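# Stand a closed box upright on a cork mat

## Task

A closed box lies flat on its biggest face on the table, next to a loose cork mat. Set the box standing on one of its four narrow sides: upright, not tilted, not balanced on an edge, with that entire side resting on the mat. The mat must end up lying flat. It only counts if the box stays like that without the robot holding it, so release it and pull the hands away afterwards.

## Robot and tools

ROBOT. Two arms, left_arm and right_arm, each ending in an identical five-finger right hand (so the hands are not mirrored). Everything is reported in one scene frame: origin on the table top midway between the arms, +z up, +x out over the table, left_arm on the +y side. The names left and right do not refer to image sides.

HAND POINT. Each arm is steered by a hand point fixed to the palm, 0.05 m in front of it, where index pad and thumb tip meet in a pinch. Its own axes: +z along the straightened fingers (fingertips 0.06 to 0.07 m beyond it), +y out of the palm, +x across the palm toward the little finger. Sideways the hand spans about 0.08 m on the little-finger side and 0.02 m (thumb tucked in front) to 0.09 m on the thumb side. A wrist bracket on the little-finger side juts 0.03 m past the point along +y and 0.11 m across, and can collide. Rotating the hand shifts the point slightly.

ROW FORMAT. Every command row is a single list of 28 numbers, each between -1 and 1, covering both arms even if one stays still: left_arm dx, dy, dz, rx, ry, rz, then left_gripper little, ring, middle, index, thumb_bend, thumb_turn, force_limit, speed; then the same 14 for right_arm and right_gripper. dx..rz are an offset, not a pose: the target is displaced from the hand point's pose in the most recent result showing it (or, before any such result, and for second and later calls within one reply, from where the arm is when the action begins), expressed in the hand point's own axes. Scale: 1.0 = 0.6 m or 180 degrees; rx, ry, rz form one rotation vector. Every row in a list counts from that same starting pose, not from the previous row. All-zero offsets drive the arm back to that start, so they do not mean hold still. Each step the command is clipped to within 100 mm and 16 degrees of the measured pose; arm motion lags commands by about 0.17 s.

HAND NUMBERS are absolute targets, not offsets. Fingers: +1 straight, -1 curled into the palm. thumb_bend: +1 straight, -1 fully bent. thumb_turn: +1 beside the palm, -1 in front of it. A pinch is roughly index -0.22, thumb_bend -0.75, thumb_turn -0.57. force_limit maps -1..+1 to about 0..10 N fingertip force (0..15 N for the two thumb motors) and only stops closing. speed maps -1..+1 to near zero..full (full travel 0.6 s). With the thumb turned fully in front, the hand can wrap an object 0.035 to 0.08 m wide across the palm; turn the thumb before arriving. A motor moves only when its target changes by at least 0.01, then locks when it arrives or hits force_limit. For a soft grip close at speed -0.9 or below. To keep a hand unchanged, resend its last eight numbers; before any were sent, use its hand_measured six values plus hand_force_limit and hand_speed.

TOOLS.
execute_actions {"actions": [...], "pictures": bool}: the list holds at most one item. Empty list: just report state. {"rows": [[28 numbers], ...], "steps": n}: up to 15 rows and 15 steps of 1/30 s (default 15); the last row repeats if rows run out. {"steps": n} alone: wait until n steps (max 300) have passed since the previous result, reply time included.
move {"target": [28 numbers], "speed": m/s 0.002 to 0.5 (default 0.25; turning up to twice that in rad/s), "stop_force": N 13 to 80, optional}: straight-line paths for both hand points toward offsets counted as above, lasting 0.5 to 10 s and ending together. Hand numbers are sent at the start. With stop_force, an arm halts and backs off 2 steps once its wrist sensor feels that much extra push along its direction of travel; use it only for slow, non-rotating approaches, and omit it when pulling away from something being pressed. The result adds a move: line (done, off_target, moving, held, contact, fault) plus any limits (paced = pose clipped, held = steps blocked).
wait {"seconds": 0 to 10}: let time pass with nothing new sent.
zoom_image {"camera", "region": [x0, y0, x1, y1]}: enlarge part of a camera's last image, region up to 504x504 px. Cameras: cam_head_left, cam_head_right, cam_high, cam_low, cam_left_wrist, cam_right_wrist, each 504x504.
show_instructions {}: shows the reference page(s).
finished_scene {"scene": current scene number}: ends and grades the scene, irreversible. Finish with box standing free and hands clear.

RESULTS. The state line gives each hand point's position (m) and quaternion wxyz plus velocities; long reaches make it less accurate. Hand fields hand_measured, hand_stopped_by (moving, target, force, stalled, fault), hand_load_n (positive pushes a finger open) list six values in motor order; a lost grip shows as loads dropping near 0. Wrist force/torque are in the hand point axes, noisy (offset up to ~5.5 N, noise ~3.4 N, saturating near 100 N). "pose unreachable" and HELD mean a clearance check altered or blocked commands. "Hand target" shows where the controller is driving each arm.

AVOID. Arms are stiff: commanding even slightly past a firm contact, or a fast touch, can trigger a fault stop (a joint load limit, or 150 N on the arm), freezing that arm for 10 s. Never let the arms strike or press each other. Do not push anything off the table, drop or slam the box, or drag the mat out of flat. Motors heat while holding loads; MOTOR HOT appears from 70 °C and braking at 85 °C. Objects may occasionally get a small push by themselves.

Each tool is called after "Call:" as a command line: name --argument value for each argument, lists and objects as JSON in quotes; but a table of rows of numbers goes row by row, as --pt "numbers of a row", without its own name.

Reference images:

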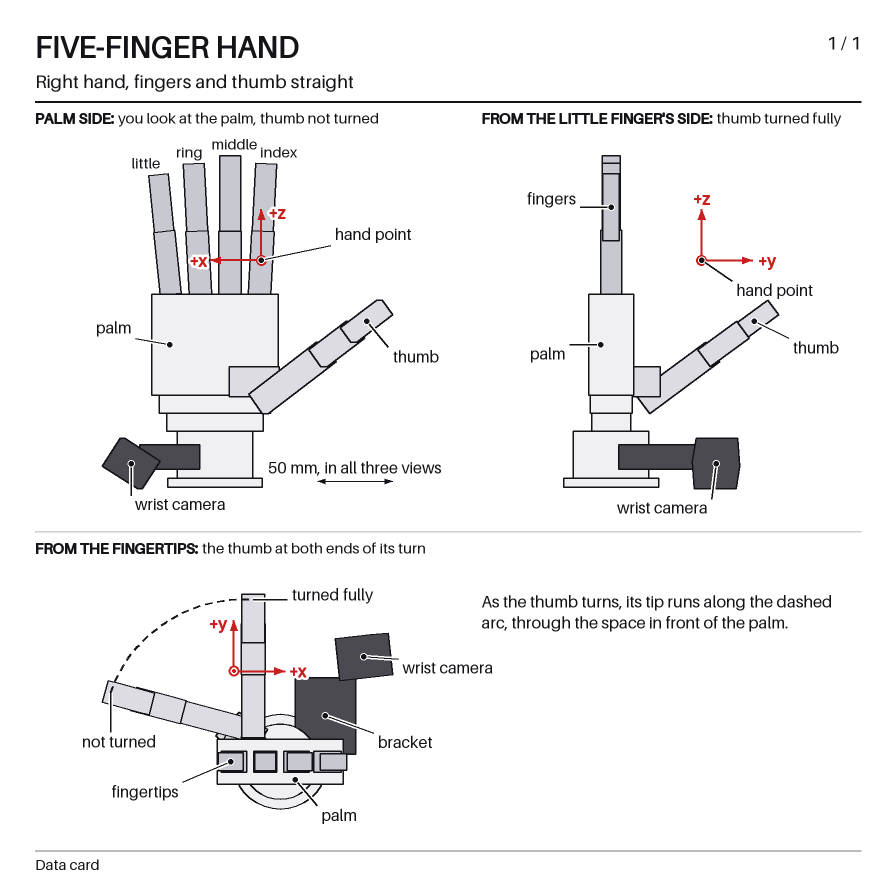

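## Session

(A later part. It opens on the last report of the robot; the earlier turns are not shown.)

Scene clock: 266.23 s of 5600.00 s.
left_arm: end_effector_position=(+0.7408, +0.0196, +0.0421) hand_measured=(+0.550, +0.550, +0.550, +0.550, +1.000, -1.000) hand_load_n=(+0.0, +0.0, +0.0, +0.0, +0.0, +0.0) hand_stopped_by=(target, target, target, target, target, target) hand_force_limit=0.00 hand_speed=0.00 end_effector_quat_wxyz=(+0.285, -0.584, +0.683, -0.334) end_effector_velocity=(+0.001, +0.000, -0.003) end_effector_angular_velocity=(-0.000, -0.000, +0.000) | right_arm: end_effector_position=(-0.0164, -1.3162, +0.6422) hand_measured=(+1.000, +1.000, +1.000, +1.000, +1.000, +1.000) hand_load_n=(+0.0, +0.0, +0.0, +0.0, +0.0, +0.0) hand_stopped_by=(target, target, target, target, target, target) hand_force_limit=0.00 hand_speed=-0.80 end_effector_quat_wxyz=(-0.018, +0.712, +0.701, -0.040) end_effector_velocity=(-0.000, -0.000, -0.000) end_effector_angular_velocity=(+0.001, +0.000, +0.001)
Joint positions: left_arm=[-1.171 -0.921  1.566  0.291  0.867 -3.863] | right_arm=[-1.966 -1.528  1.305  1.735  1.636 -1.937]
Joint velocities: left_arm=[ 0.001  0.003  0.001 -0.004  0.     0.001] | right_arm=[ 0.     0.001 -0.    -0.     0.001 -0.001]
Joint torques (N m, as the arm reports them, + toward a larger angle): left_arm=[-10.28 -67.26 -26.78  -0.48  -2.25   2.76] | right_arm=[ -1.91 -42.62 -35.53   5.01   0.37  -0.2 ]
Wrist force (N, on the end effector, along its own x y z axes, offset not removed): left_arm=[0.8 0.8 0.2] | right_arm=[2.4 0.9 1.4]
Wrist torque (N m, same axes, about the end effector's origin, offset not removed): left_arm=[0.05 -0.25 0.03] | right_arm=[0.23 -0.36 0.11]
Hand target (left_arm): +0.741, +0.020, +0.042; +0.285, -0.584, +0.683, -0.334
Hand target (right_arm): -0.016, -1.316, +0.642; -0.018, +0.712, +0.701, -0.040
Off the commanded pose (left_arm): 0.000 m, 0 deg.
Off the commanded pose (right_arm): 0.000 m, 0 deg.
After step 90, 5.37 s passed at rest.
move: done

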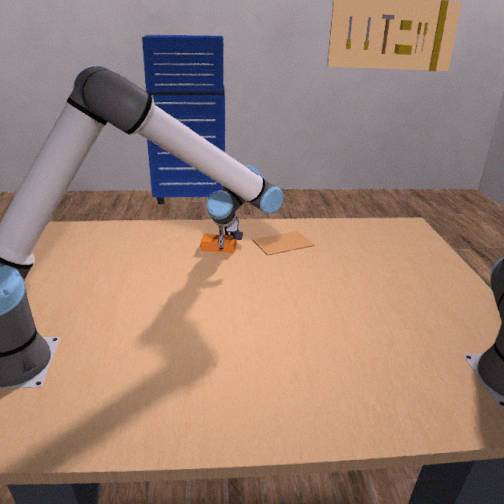

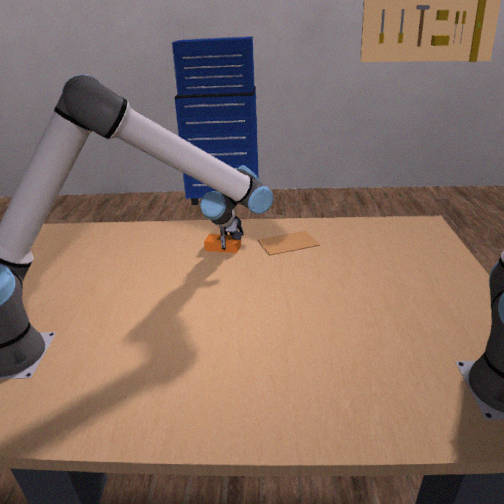

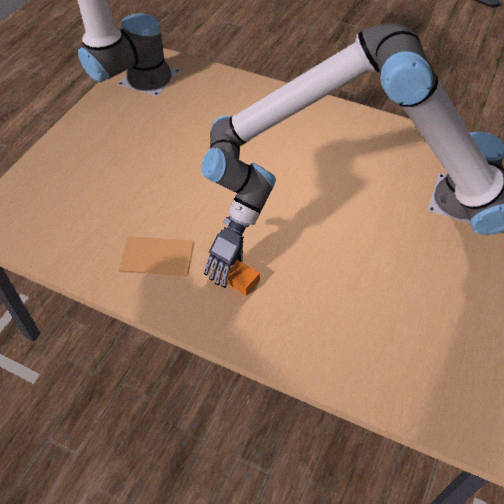

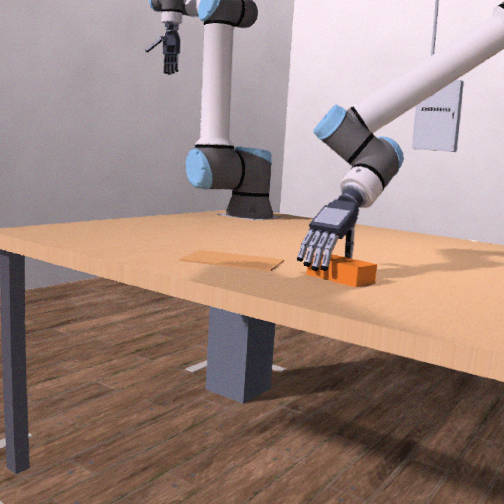

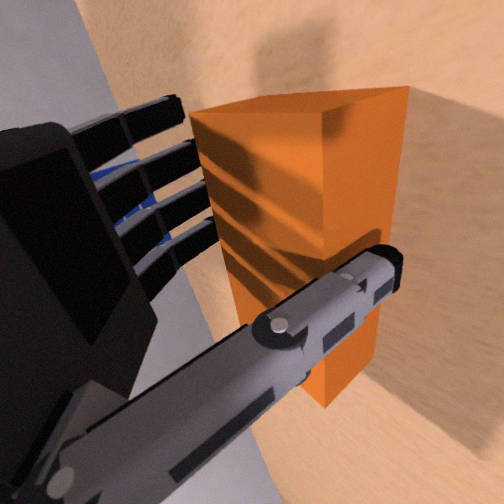

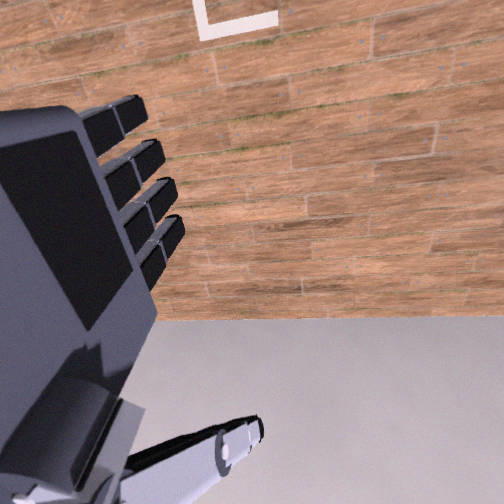

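Call:
move --target '[0,0,0.0083,0,0,0, 0.55,0.4,-0.2,-0.2,1,-1,0.6,-0.8, 0,0,0,0,0,0, 1,1,1,1,1,1,0,-0.8]' --speed 0.02

Scene clock: 274.97 s of 5600.00 s.
left_arm: end_effector_position=(+0.7447, +0.0190, +0.0390) hand_measured=(+0.550, +0.400, +0.166, +0.156, +1.002, -1.000) hand_load_n=(+0.0, +0.0, +8.5, +11.0, +2.5, -2.0) hand_stopped_by=(target, target, force, force, target, target) hand_force_limit=0.60 hand_speed=-0.80 end_effector_quat_wxyz=(+0.285, -0.584, +0.683, -0.334) end_effector_velocity=(+0.000, +0.000, +0.001) end_effector_angular_velocity=(+0.000, -0.001, +0.000) | right_arm: end_effector_position=(-0.0164, -1.3162, +0.6422) hand_measured=(+1.000, +1.000, +1.000, +1.000, +1.000, +1.000) hand_load_n=(+0.0, +0.0, +0.0, +0.0, +0.0, +0.0) hand_stopped_by=(target, target, target, target, target, target) hand_force_limit=0.00 hand_speed=-0.80 end_effector_quat_wxyz=(-0.018, +0.712, +0.701, -0.040) end_effector_velocity=(-0.000, -0.001, -0.001) end_effector_angular_velocity=(-0.000, +0.000, +0.000)
Joint positions: left_arm=[-1.167 -0.914  1.561  0.287  0.87  -3.858] | right_arm=[-1.966 -1.528  1.305  1.735  1.636 -1.937]
Joint velocities: left_arm=[ 0.001 -0.001 -0.     0.    -0.     0.001] | right_arm=[ 0.     0.001 -0.    -0.001  0.    -0.   ]
Joint torques (N m, as the arm reports them, + toward a larger angle): left_arm=[ 21.17 -69.44 -40.91  -0.89   1.97   2.32] | right_arm=[ -1.31 -44.17 -35.08   4.99   0.19  -0.42]
Wrist force (N, on the end effector, along its own x y z axes, offset not removed): left_arm=[-0.4 1.6 0.2] | right_arm=[1.3 0.4 0.4]
Wrist torque (N m, same axes, about the end effector's origin, offset not removed): left_arm=[0.19 -0.19 -0.06] | right_arm=[0.21 -0.24 -0.03]
Hand target (left_arm): +0.745, +0.019, +0.039; +0.285, -0.584, +0.683, -0.334
Hand target (right_arm): -0.016, -1.316, +0.642; -0.018, +0.712, +0.701, -0.040
Off the commanded pose (left_arm): 0.000 m, 0 deg.
Off the commanded pose (right_arm): 0.000 m, 0 deg.
After step 90, 4.27 s passed at rest.
move: done

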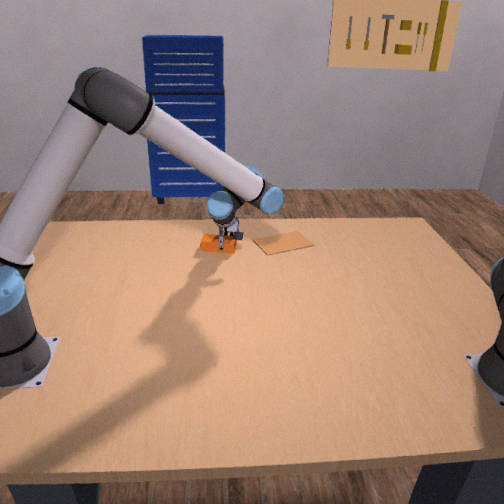

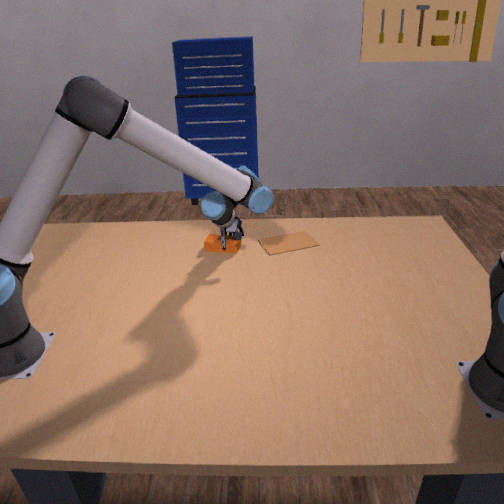

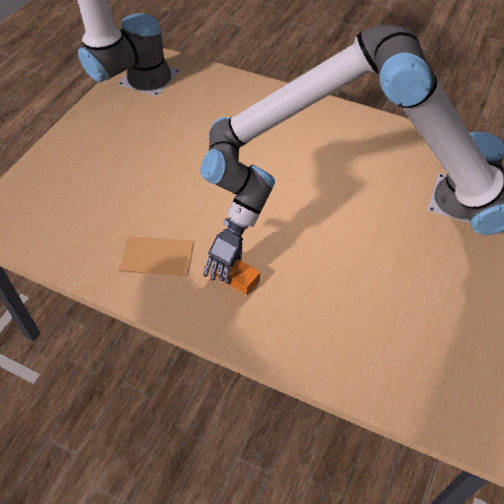

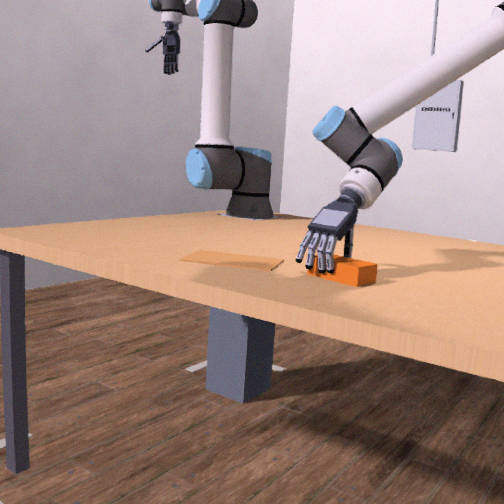

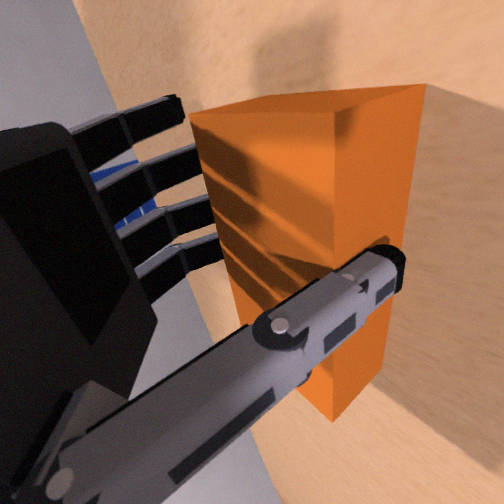

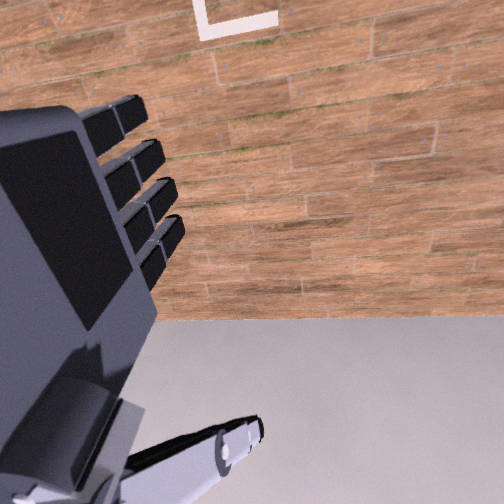

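Call:
move --target '[0,-0.1053,-0.0817,0,0,0, 0.55,0.0,-0.2,-0.2,1,-1,-0.6,-0.85, 0,0,0,0,0,0, 1,1,1,1,1,1,0,-0.8]' --speed 0.08

Scene clock: 281.33 s of 5600.00 s.
left_arm: end_effector_position=(+0.7449, +0.0192, +0.1188) hand_measured=(+0.550, +0.152, +0.166, +0.156, +1.002, -1.000) hand_load_n=(+0.0, +2.5, +8.0, +10.5, +3.0, -0.5) hand_stopped_by=(target, force, force, force, target, target) hand_force_limit=-0.60 hand_speed=-0.85 end_effector_quat_wxyz=(+0.285, -0.584, +0.683, -0.334) end_effector_velocity=(-0.000, -0.000, +0.003) end_effector_angular_velocity=(-0.000, -0.000, -0.001) | right_arm: end_effector_position=(-0.0164, -1.3162, +0.6422) hand_measured=(+1.000, +1.000, +1.000, +1.000, +1.000, +1.000) hand_load_n=(+0.0, +0.0, +0.0, +0.0, +0.0, +0.0) hand_stopped_by=(target, target, target, target, target, target) hand_force_limit=0.00 hand_speed=-0.80 end_effector_quat_wxyz=(-0.018, +0.712, +0.701, -0.040) end_effector_velocity=(-0.000, -0.001, -0.001) end_effector_angular_velocity=(+0.000, -0.001, +0.001)
Joint positions: left_arm=[-1.166 -0.987  1.519  0.4    0.87  -3.858] | right_arm=[-1.966 -1.528  1.305  1.735  1.636 -1.937]
Joint velocities: left_arm=[-0.001 -0.002 -0.002  0.004 -0.     0.   ] | right_arm=[-0.     0.001  0.    -0.001 -0.001 -0.001]
Joint torques (N m, as the arm reports them, + toward a larger angle): left_arm=[ 17.9  -84.49 -43.02   5.86   2.11  -1.83] | right_arm=[ -1.93 -42.75 -35.4    5.02   0.31  -0.08]
Wrist force (N, on the end effector, along its own x y z axes, offset not removed): left_arm=[1.0 3.0 1.8] | right_arm=[-0.8 1.5 1.1]
Wrist torque (N m, same axes, about the end effector's origin, offset not removed): left_arm=[0.25 -0.31 -0.03] | right_arm=[0.24 0.12 -0.10]
Hand target (left_arm): +0.745, +0.019, +0.119; +0.285, -0.584, +0.683, -0.334
Hand target (right_arm): -0.016, -1.316, +0.642; -0.018, +0.712, +0.701, -0.040
Off the commanded pose (left_arm): 0.000 m, 0 deg.
Off the commanded pose (right_arm): 0.000 m, 0 deg.
After step 90, 1.90 s passed at rest.
move: done

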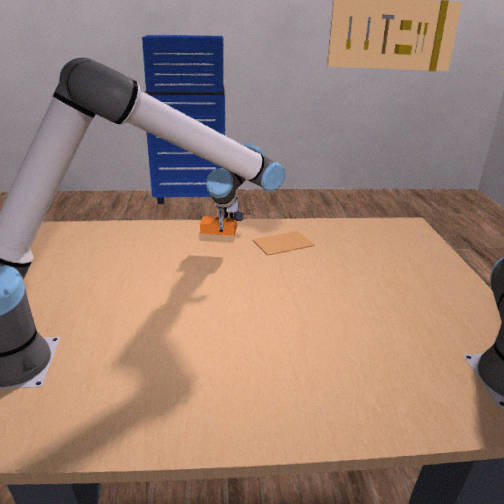

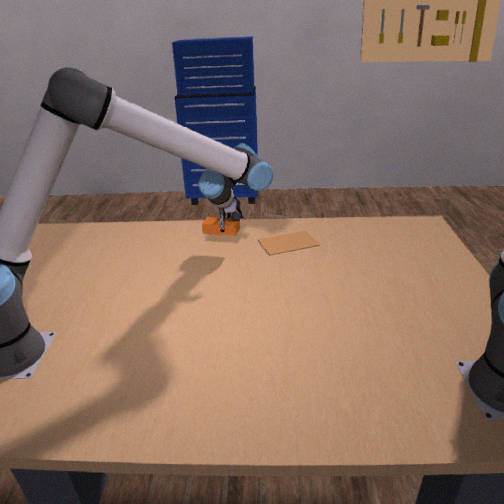

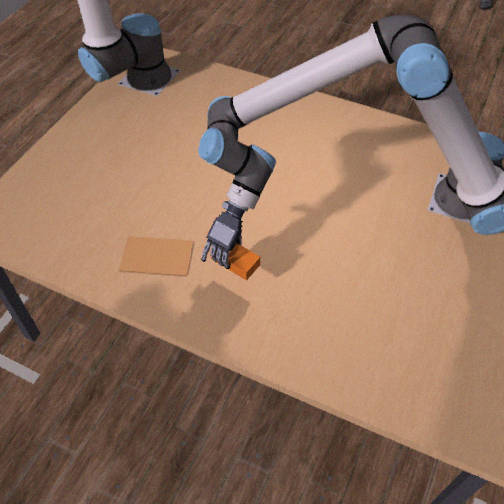

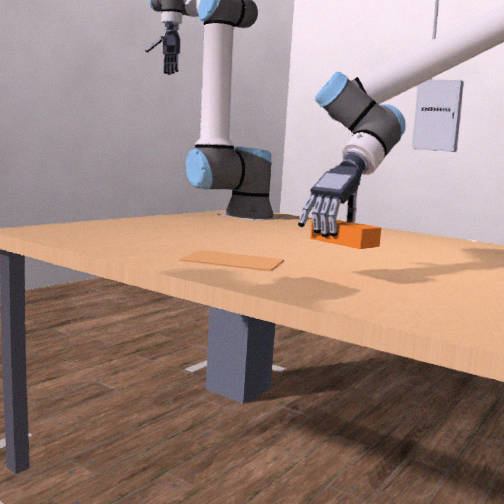

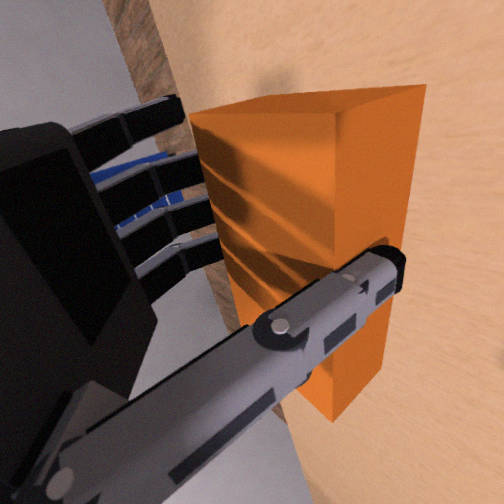

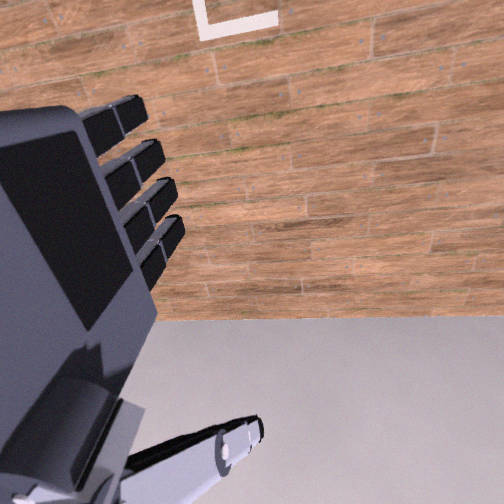

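Call:
move --target '[0.4077,-0.08,0.122,0,0.3065,-0.395, 0.55,0.0,-0.2,-0.2,1,-1,-0.6,-0.85, 0,0,0,0,0,0, 1,1,1,1,1,1,0,-0.8]' --speed 0.28

Scene clock: 307.10 s of 5600.00 s.
left_arm: end_effector_position=(+0.7933, -0.2358, +0.1119) hand_measured=(+0.550, +0.152, +0.166, +0.156, +1.002, -1.000) hand_load_n=(+0.0, +2.5, +8.0, +11.0, +2.5, +0.0) hand_stopped_by=(target, force, force, force, target, target) hand_force_limit=-0.60 hand_speed=-0.85 end_effector_quat_wxyz=(+0.280, +0.650, -0.280, +0.649) end_effector_velocity=(+0.001, -0.002, -0.001) end_effector_angular_velocity=(-0.014, +0.001, +0.003) | right_arm: end_effector_position=(-0.0164, -1.3162, +0.6422) hand_measured=(+1.000, +1.000, +1.000, +1.000, +1.000, +1.000) hand_load_n=(+0.0, +0.0, +0.0, +0.0, +0.0, +0.0) hand_stopped_by=(target, target, target, target, target, target) hand_force_limit=0.00 hand_speed=-0.80 end_effector_quat_wxyz=(-0.018, +0.712, +0.701, -0.040) end_effector_velocity=(-0.000, -0.000, -0.000) end_effector_angular_velocity=(-0.000, +0.000, +0.001)
Joint positions: left_arm=[-1.079 -0.884  1.639 -0.753  1.36  -4.713] | right_arm=[-1.966 -1.528  1.305  1.735  1.636 -1.937]
Joint velocities: left_arm=[-0.001  0.006 -0.001 -0.014 -0.004 -0.009] | right_arm=[-0.     0.    -0.    -0.     0.    -0.001]
Joint torques (N m, as the arm reports them, + toward a larger angle): left_arm=[-18.6  -70.38 -42.61  -5.54  -2.7   -1.37] | right_arm=[ -1.16 -43.52 -34.85   5.13   0.51  -0.12]
Wrist force (N, on the end effector, along its own x y z axes, offset not removed): left_arm=[-3.3 0.0 -1.4] | right_arm=[-0.3 -0.3 1.2]
Wrist torque (N m, same axes, about the end effector's origin, offset not removed): left_arm=[-0.06 0.20 -0.08] | right_arm=[-0.01 0.03 -0.09]
Hand target (left_arm): +0.793, -0.236, +0.112; +0.280, +0.650, -0.279, +0.649
Hand target (right_arm): -0.016, -1.316, +0.642; -0.018, +0.712, +0.701, -0.040
Off the commanded pose (left_arm): 0.000 m, 0 deg.
Off the commanded pose (right_arm): 0.000 m, 0 deg.
After step 90, 19.40 s passed at rest.
move: done

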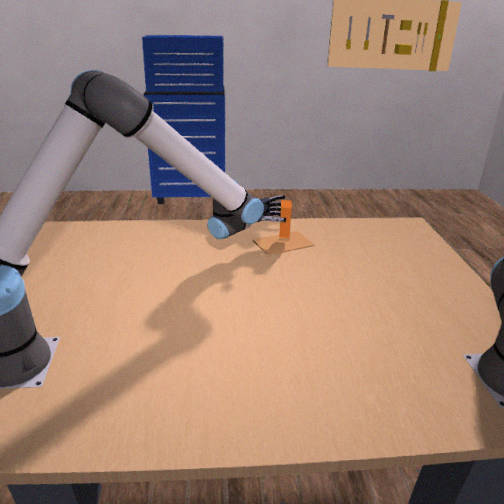

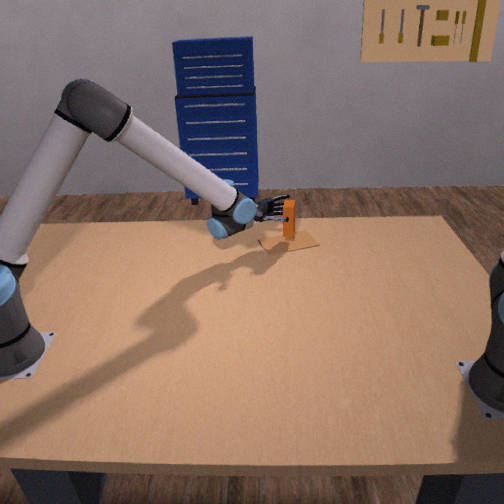

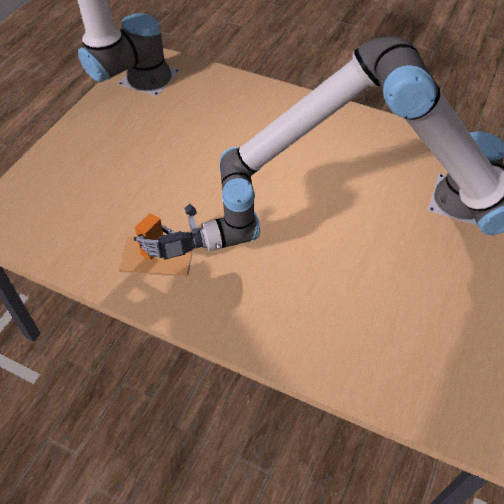

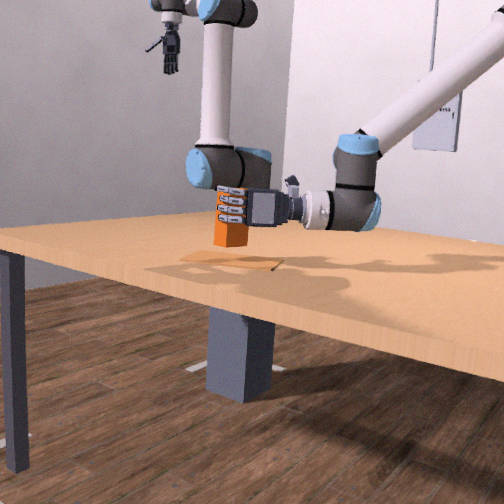

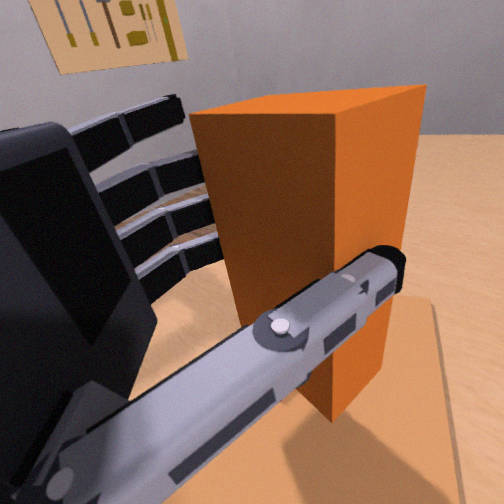

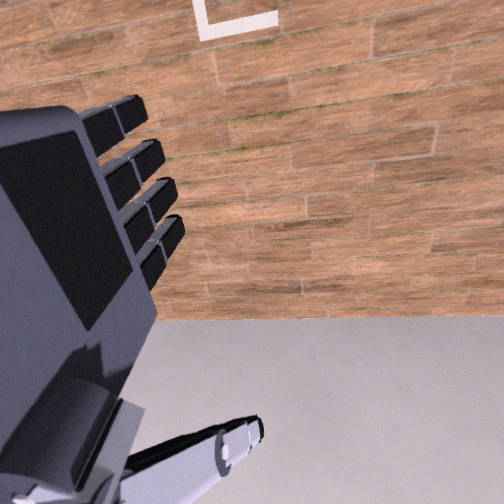

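Call:
zoom_image --camera "cam_low" --region '[170, 165, 300, 295]'

Call:
zoom_image --camera "cam_head_left" --region '[240, 185, 325, 270]'

Call:
zoom_image --camera "cam_high" --region '[105, 190, 215, 300]'

Region (170, 165, 300, 295) of cam_low's 504x504 image, scaled by 3.877, with more detail than that image has.

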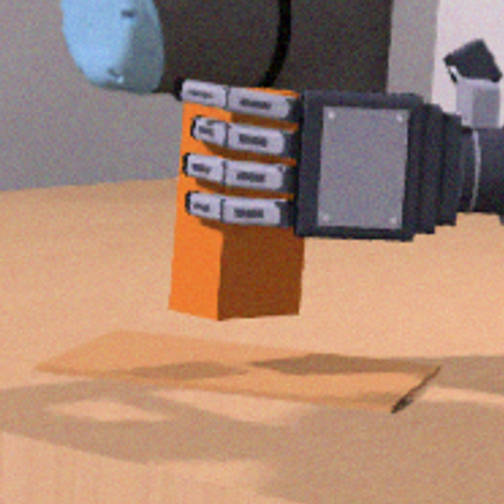

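Region (240, 185, 325, 270) of cam_head_left's 504x504 image, scaled by 5.929, with more detail than that image has.

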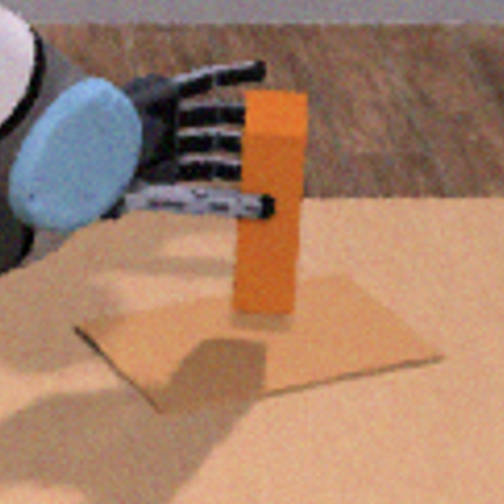

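Region (105, 190, 215, 300) of cam_high's 504x504 image, scaled by 4.582, with more detail than that image has.

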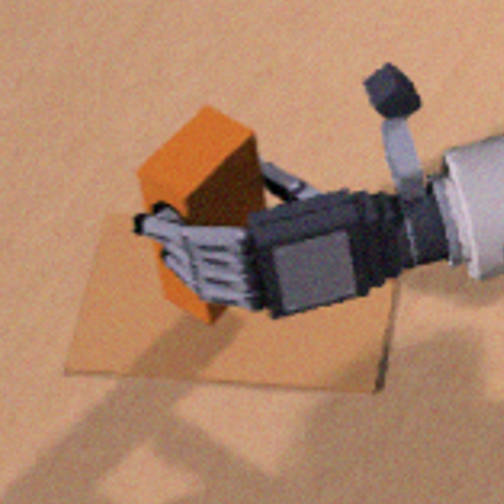

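Call:
zoom_image --camera "cam_left_wrist" --region '[0, 0, 252, 126]'

Call:
zoom_image --camera "cam_head_left" --region '[130, 0, 504, 260]'

Region (0, 0, 252, 126) of cam_left_wrist's 504x504 image, scaled by 2.000, with more detail than that image has.

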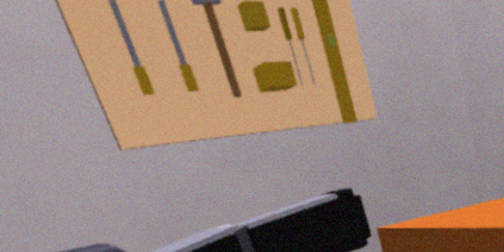

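Region (130, 0, 504, 260) of cam_head_left's 504x504 image, scaled by 1.348, with more detail than that image has; it fills the top 350 rows of this view, and the rest is white.

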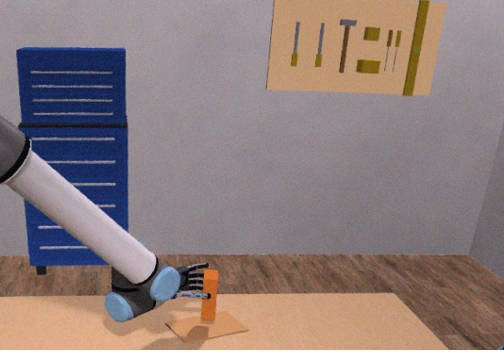

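Call:
move --target '[-0.05,0.005,-0.0066,0,0,-0.0083, 0.55,0.0,-0.2,-0.2,1,-1,-0.6,-0.85, 0,0,0,0,0,0, 1,1,1,1,1,1,0,-0.8]' --speed 0.05 --stop_force 13

Call:
zoom_image --camera "cam_low" --region '[170, 185, 290, 285]'

Call:
zoom_image --camera "cam_head_left" --region '[245, 195, 320, 270]'

Scene clock: 346.90 s of 5600.00 s.
left_arm: end_effector_position=(+0.7884, -0.2349, +0.0821) hand_measured=(+0.550, +0.152, +0.166, +0.156, +1.002, -1.000) hand_load_n=(+0.0, +2.5, +8.0, +11.0, +2.5, +0.0) hand_stopped_by=(target, force, force, force, target, target) hand_force_limit=-0.60 hand_speed=-0.85 end_effector_quat_wxyz=(+0.288, +0.654, -0.272, +0.645) end_effector_velocity=(-0.002, -0.001, -0.003) end_effector_angular_velocity=(-0.001, +0.001, -0.002) | right_arm: end_effector_position=(-0.0164, -1.3162, +0.6422) hand_measured=(+1.000, +1.000, +1.000, +1.000, +1.000, +1.000) hand_load_n=(+0.0, +0.0, +0.0, +0.0, +0.0, +0.0) hand_stopped_by=(target, target, target, target, target, target) hand_force_limit=0.00 hand_speed=-0.80 end_effector_quat_wxyz=(-0.018, +0.712, +0.701, -0.040) end_effector_velocity=(+0.000, -0.000, -0.000) end_effector_angular_velocity=(-0.000, -0.000, -0.001)
Joint positions: left_arm=[-1.083 -0.853  1.655 -0.8    1.357 -4.739] | right_arm=[-1.966 -1.528  1.305  1.735  1.636 -1.937]
Joint velocities: left_arm=[-0.002  0.003  0.001 -0.004 -0.    -0.002] | right_arm=[-0.     0.    -0.    -0.    -0.     0.001]
Joint torques (N m, as the arm reports them, + toward a larger angle): left_arm=[-21.97 -73.35 -27.31  -5.42  -2.47  -2.36] | right_arm=[ -1.79 -40.56 -35.53   5.07   0.53  -0.2 ]
Wrist force (N, on the end effector, along its own x y z axes, offset not removed): left_arm=[-1.1 -0.2 -0.5] | right_arm=[0.6 1.1 2.3]
Wrist torque (N m, same axes, about the end effector's origin, offset not removed): left_arm=[-0.03 -0.08 -0.04] | right_arm=[0.16 -0.12 0.01]
Hand target (left_arm): +0.788, -0.235, +0.082; +0.288, +0.654, -0.271, +0.645
Hand target (right_arm): -0.016, -1.316, +0.642; -0.018, +0.712, +0.701, -0.040
Off the commanded pose (left_arm): 0.000 m, 0 deg.
Off the commanded pose (right_arm): 0.000 m, 0 deg.
After step 90, 35.77 s passed at rest.
move: done

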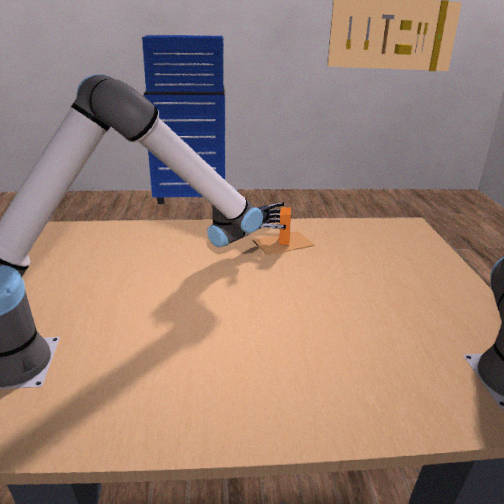

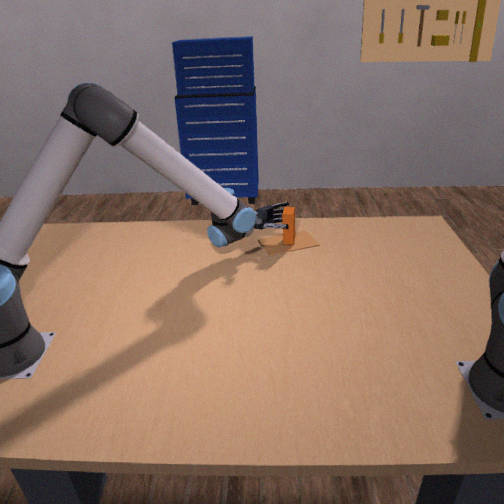

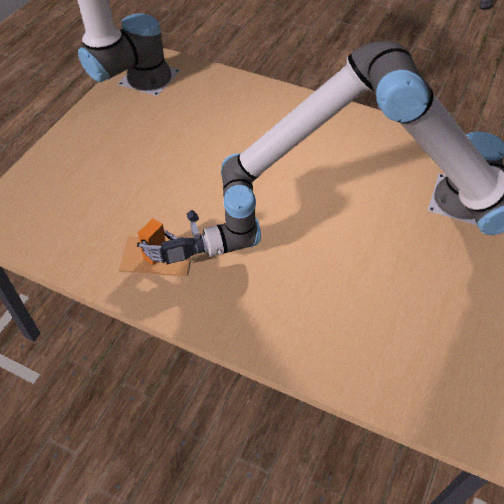

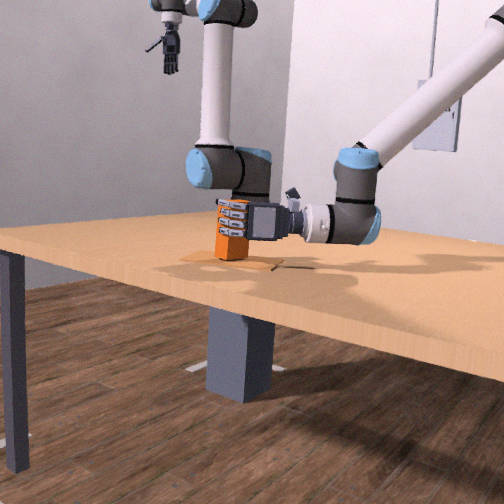

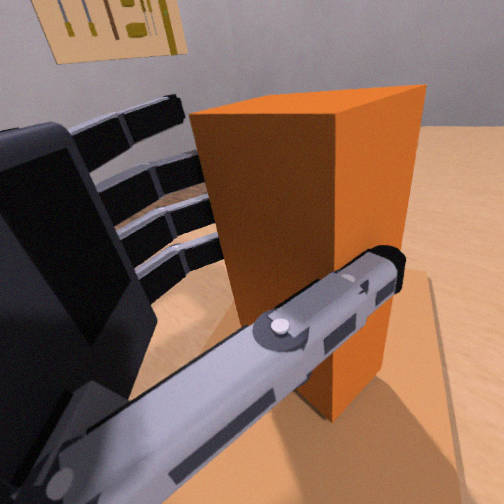

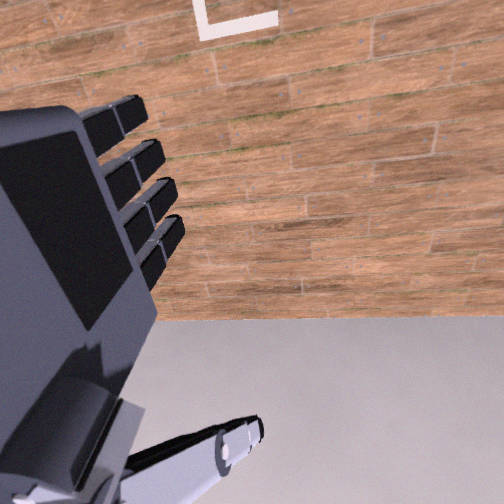

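Region (170, 185, 290, 285) of cam_low's 504x504 image, scaled by 4.200, with more detail than that image has.

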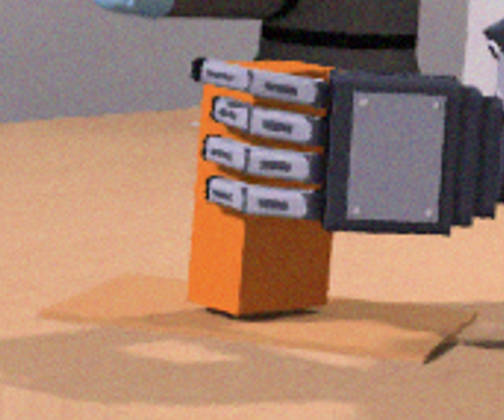

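Region (245, 195, 320, 270) of cam_head_left's 504x504 image, scaled by 6.720, with more detail than that image has.

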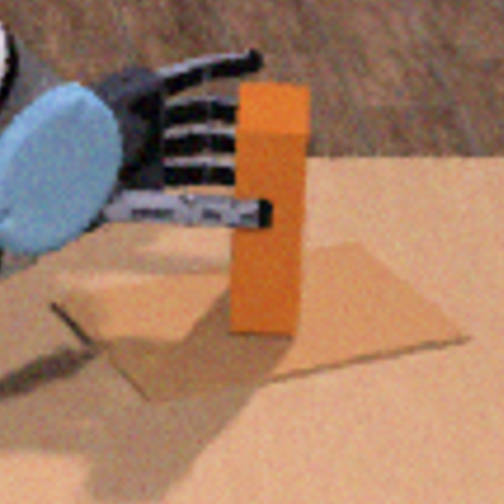

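Call:
move --target '[-0.011,0,0,0,0,0, 0.55,0.0,-0.2,-0.2,1,-1,-0.6,-0.85, 0,0,0,0,0,0, 1,1,1,1,1,1,0,-0.8]' --speed 0.006 --stop_force 13

Call:
zoom_image --camera "cam_low" --region '[170, 185, 290, 285]'

Scene clock: 355.17 s of 5600.00 s.
left_arm: end_effector_position=(+0.7883, -0.2351, +0.0765) hand_measured=(+0.550, +0.152, +0.166, +0.156, +1.002, -1.000) hand_load_n=(+0.0, +4.5, +9.0, +10.5, +2.5, -5.5) hand_stopped_by=(target, force, force, force, target, target) hand_force_limit=-0.60 hand_speed=-0.85 end_effector_quat_wxyz=(+0.288, +0.653, -0.271, +0.645) end_effector_velocity=(+0.001, +0.001, +0.001) end_effector_angular_velocity=(+0.001, +0.001, +0.002) | right_arm: end_effector_position=(-0.0164, -1.3162, +0.6422) hand_measured=(+1.000, +1.000, +1.000, +1.000, +1.000, +1.000) hand_load_n=(+0.0, +0.0, +0.0, +0.0, +0.0, +0.0) hand_stopped_by=(target, target, target, target, target, target) hand_force_limit=0.00 hand_speed=-0.80 end_effector_quat_wxyz=(-0.018, +0.712, +0.701, -0.040) end_effector_velocity=(-0.000, +0.000, -0.000) end_effector_angular_velocity=(+0.003, -0.001, -0.000)
Joint positions: left_arm=[-1.083 -0.846  1.656 -0.808  1.356 -4.739] | right_arm=[-1.966 -1.528  1.305  1.735  1.636 -1.937]
Joint velocities: left_arm=[ 0.001 -0.002  0.     0.003 -0.001 -0.   ] | right_arm=[-0.     0.001 -0.     0.002  0.     0.   ]
Joint torques (N m, as the arm reports them, + toward a larger angle): left_arm=[-20.73 -76.16 -12.44   7.07  -1.62   3.28] | right_arm=[ -2.1  -42.44 -35.36   5.04   0.38  -0.33]
Wrist force (N, on the end effector, along its own x y z axes, offset not removed): left_arm=[13.6 -1.3 4.9] | right_arm=[1.6 -1.7 2.0]
Wrist torque (N m, same axes, about the end effector's origin, offset not removed): left_arm=[-0.08 0.39 -0.33] | right_arm=[-0.20 -0.38 -0.05]
Hand target (left_arm): +0.788, -0.235, +0.077; +0.288, +0.653, -0.271, +0.645
Hand target (right_arm): -0.016, -1.316, +0.642; -0.018, +0.712, +0.701, -0.040
Off the commanded pose (left_arm): 0.001 m, 0 deg.
Off the commanded pose (right_arm): 0.000 m, 0 deg.
After step 90, 3.97 s passed at rest.
move: contact (left_arm)

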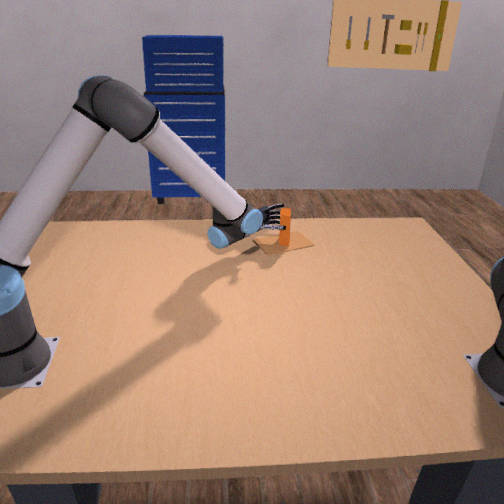

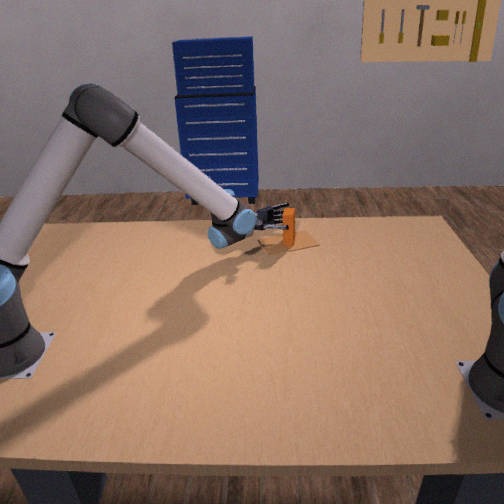

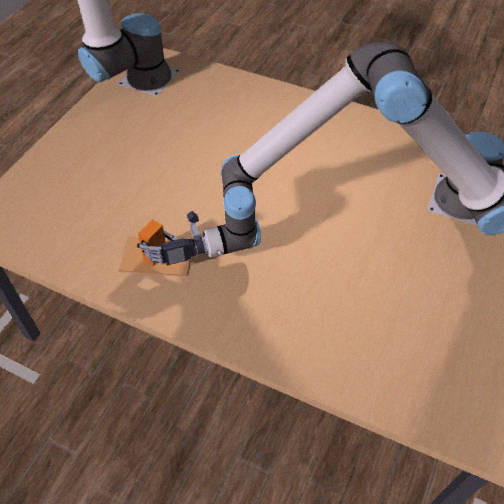

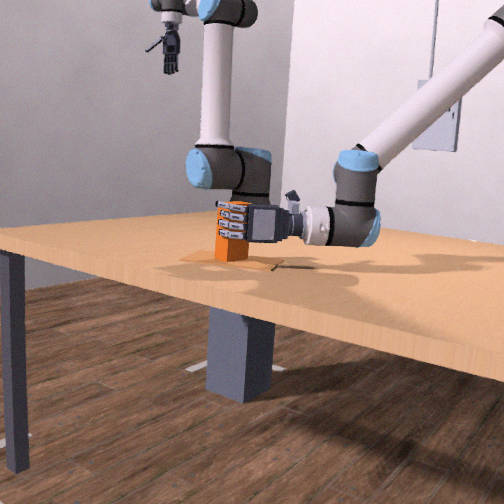

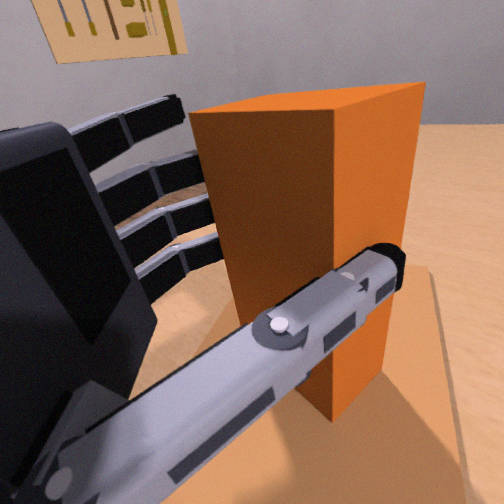

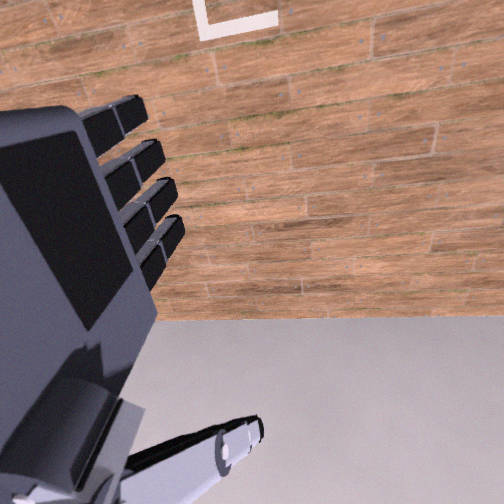

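Region (170, 185, 290, 285) of cam_low's 504x504 image, scaled by 4.200, with more detail than that image has.

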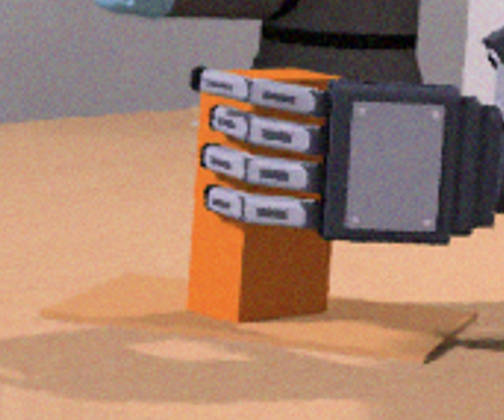

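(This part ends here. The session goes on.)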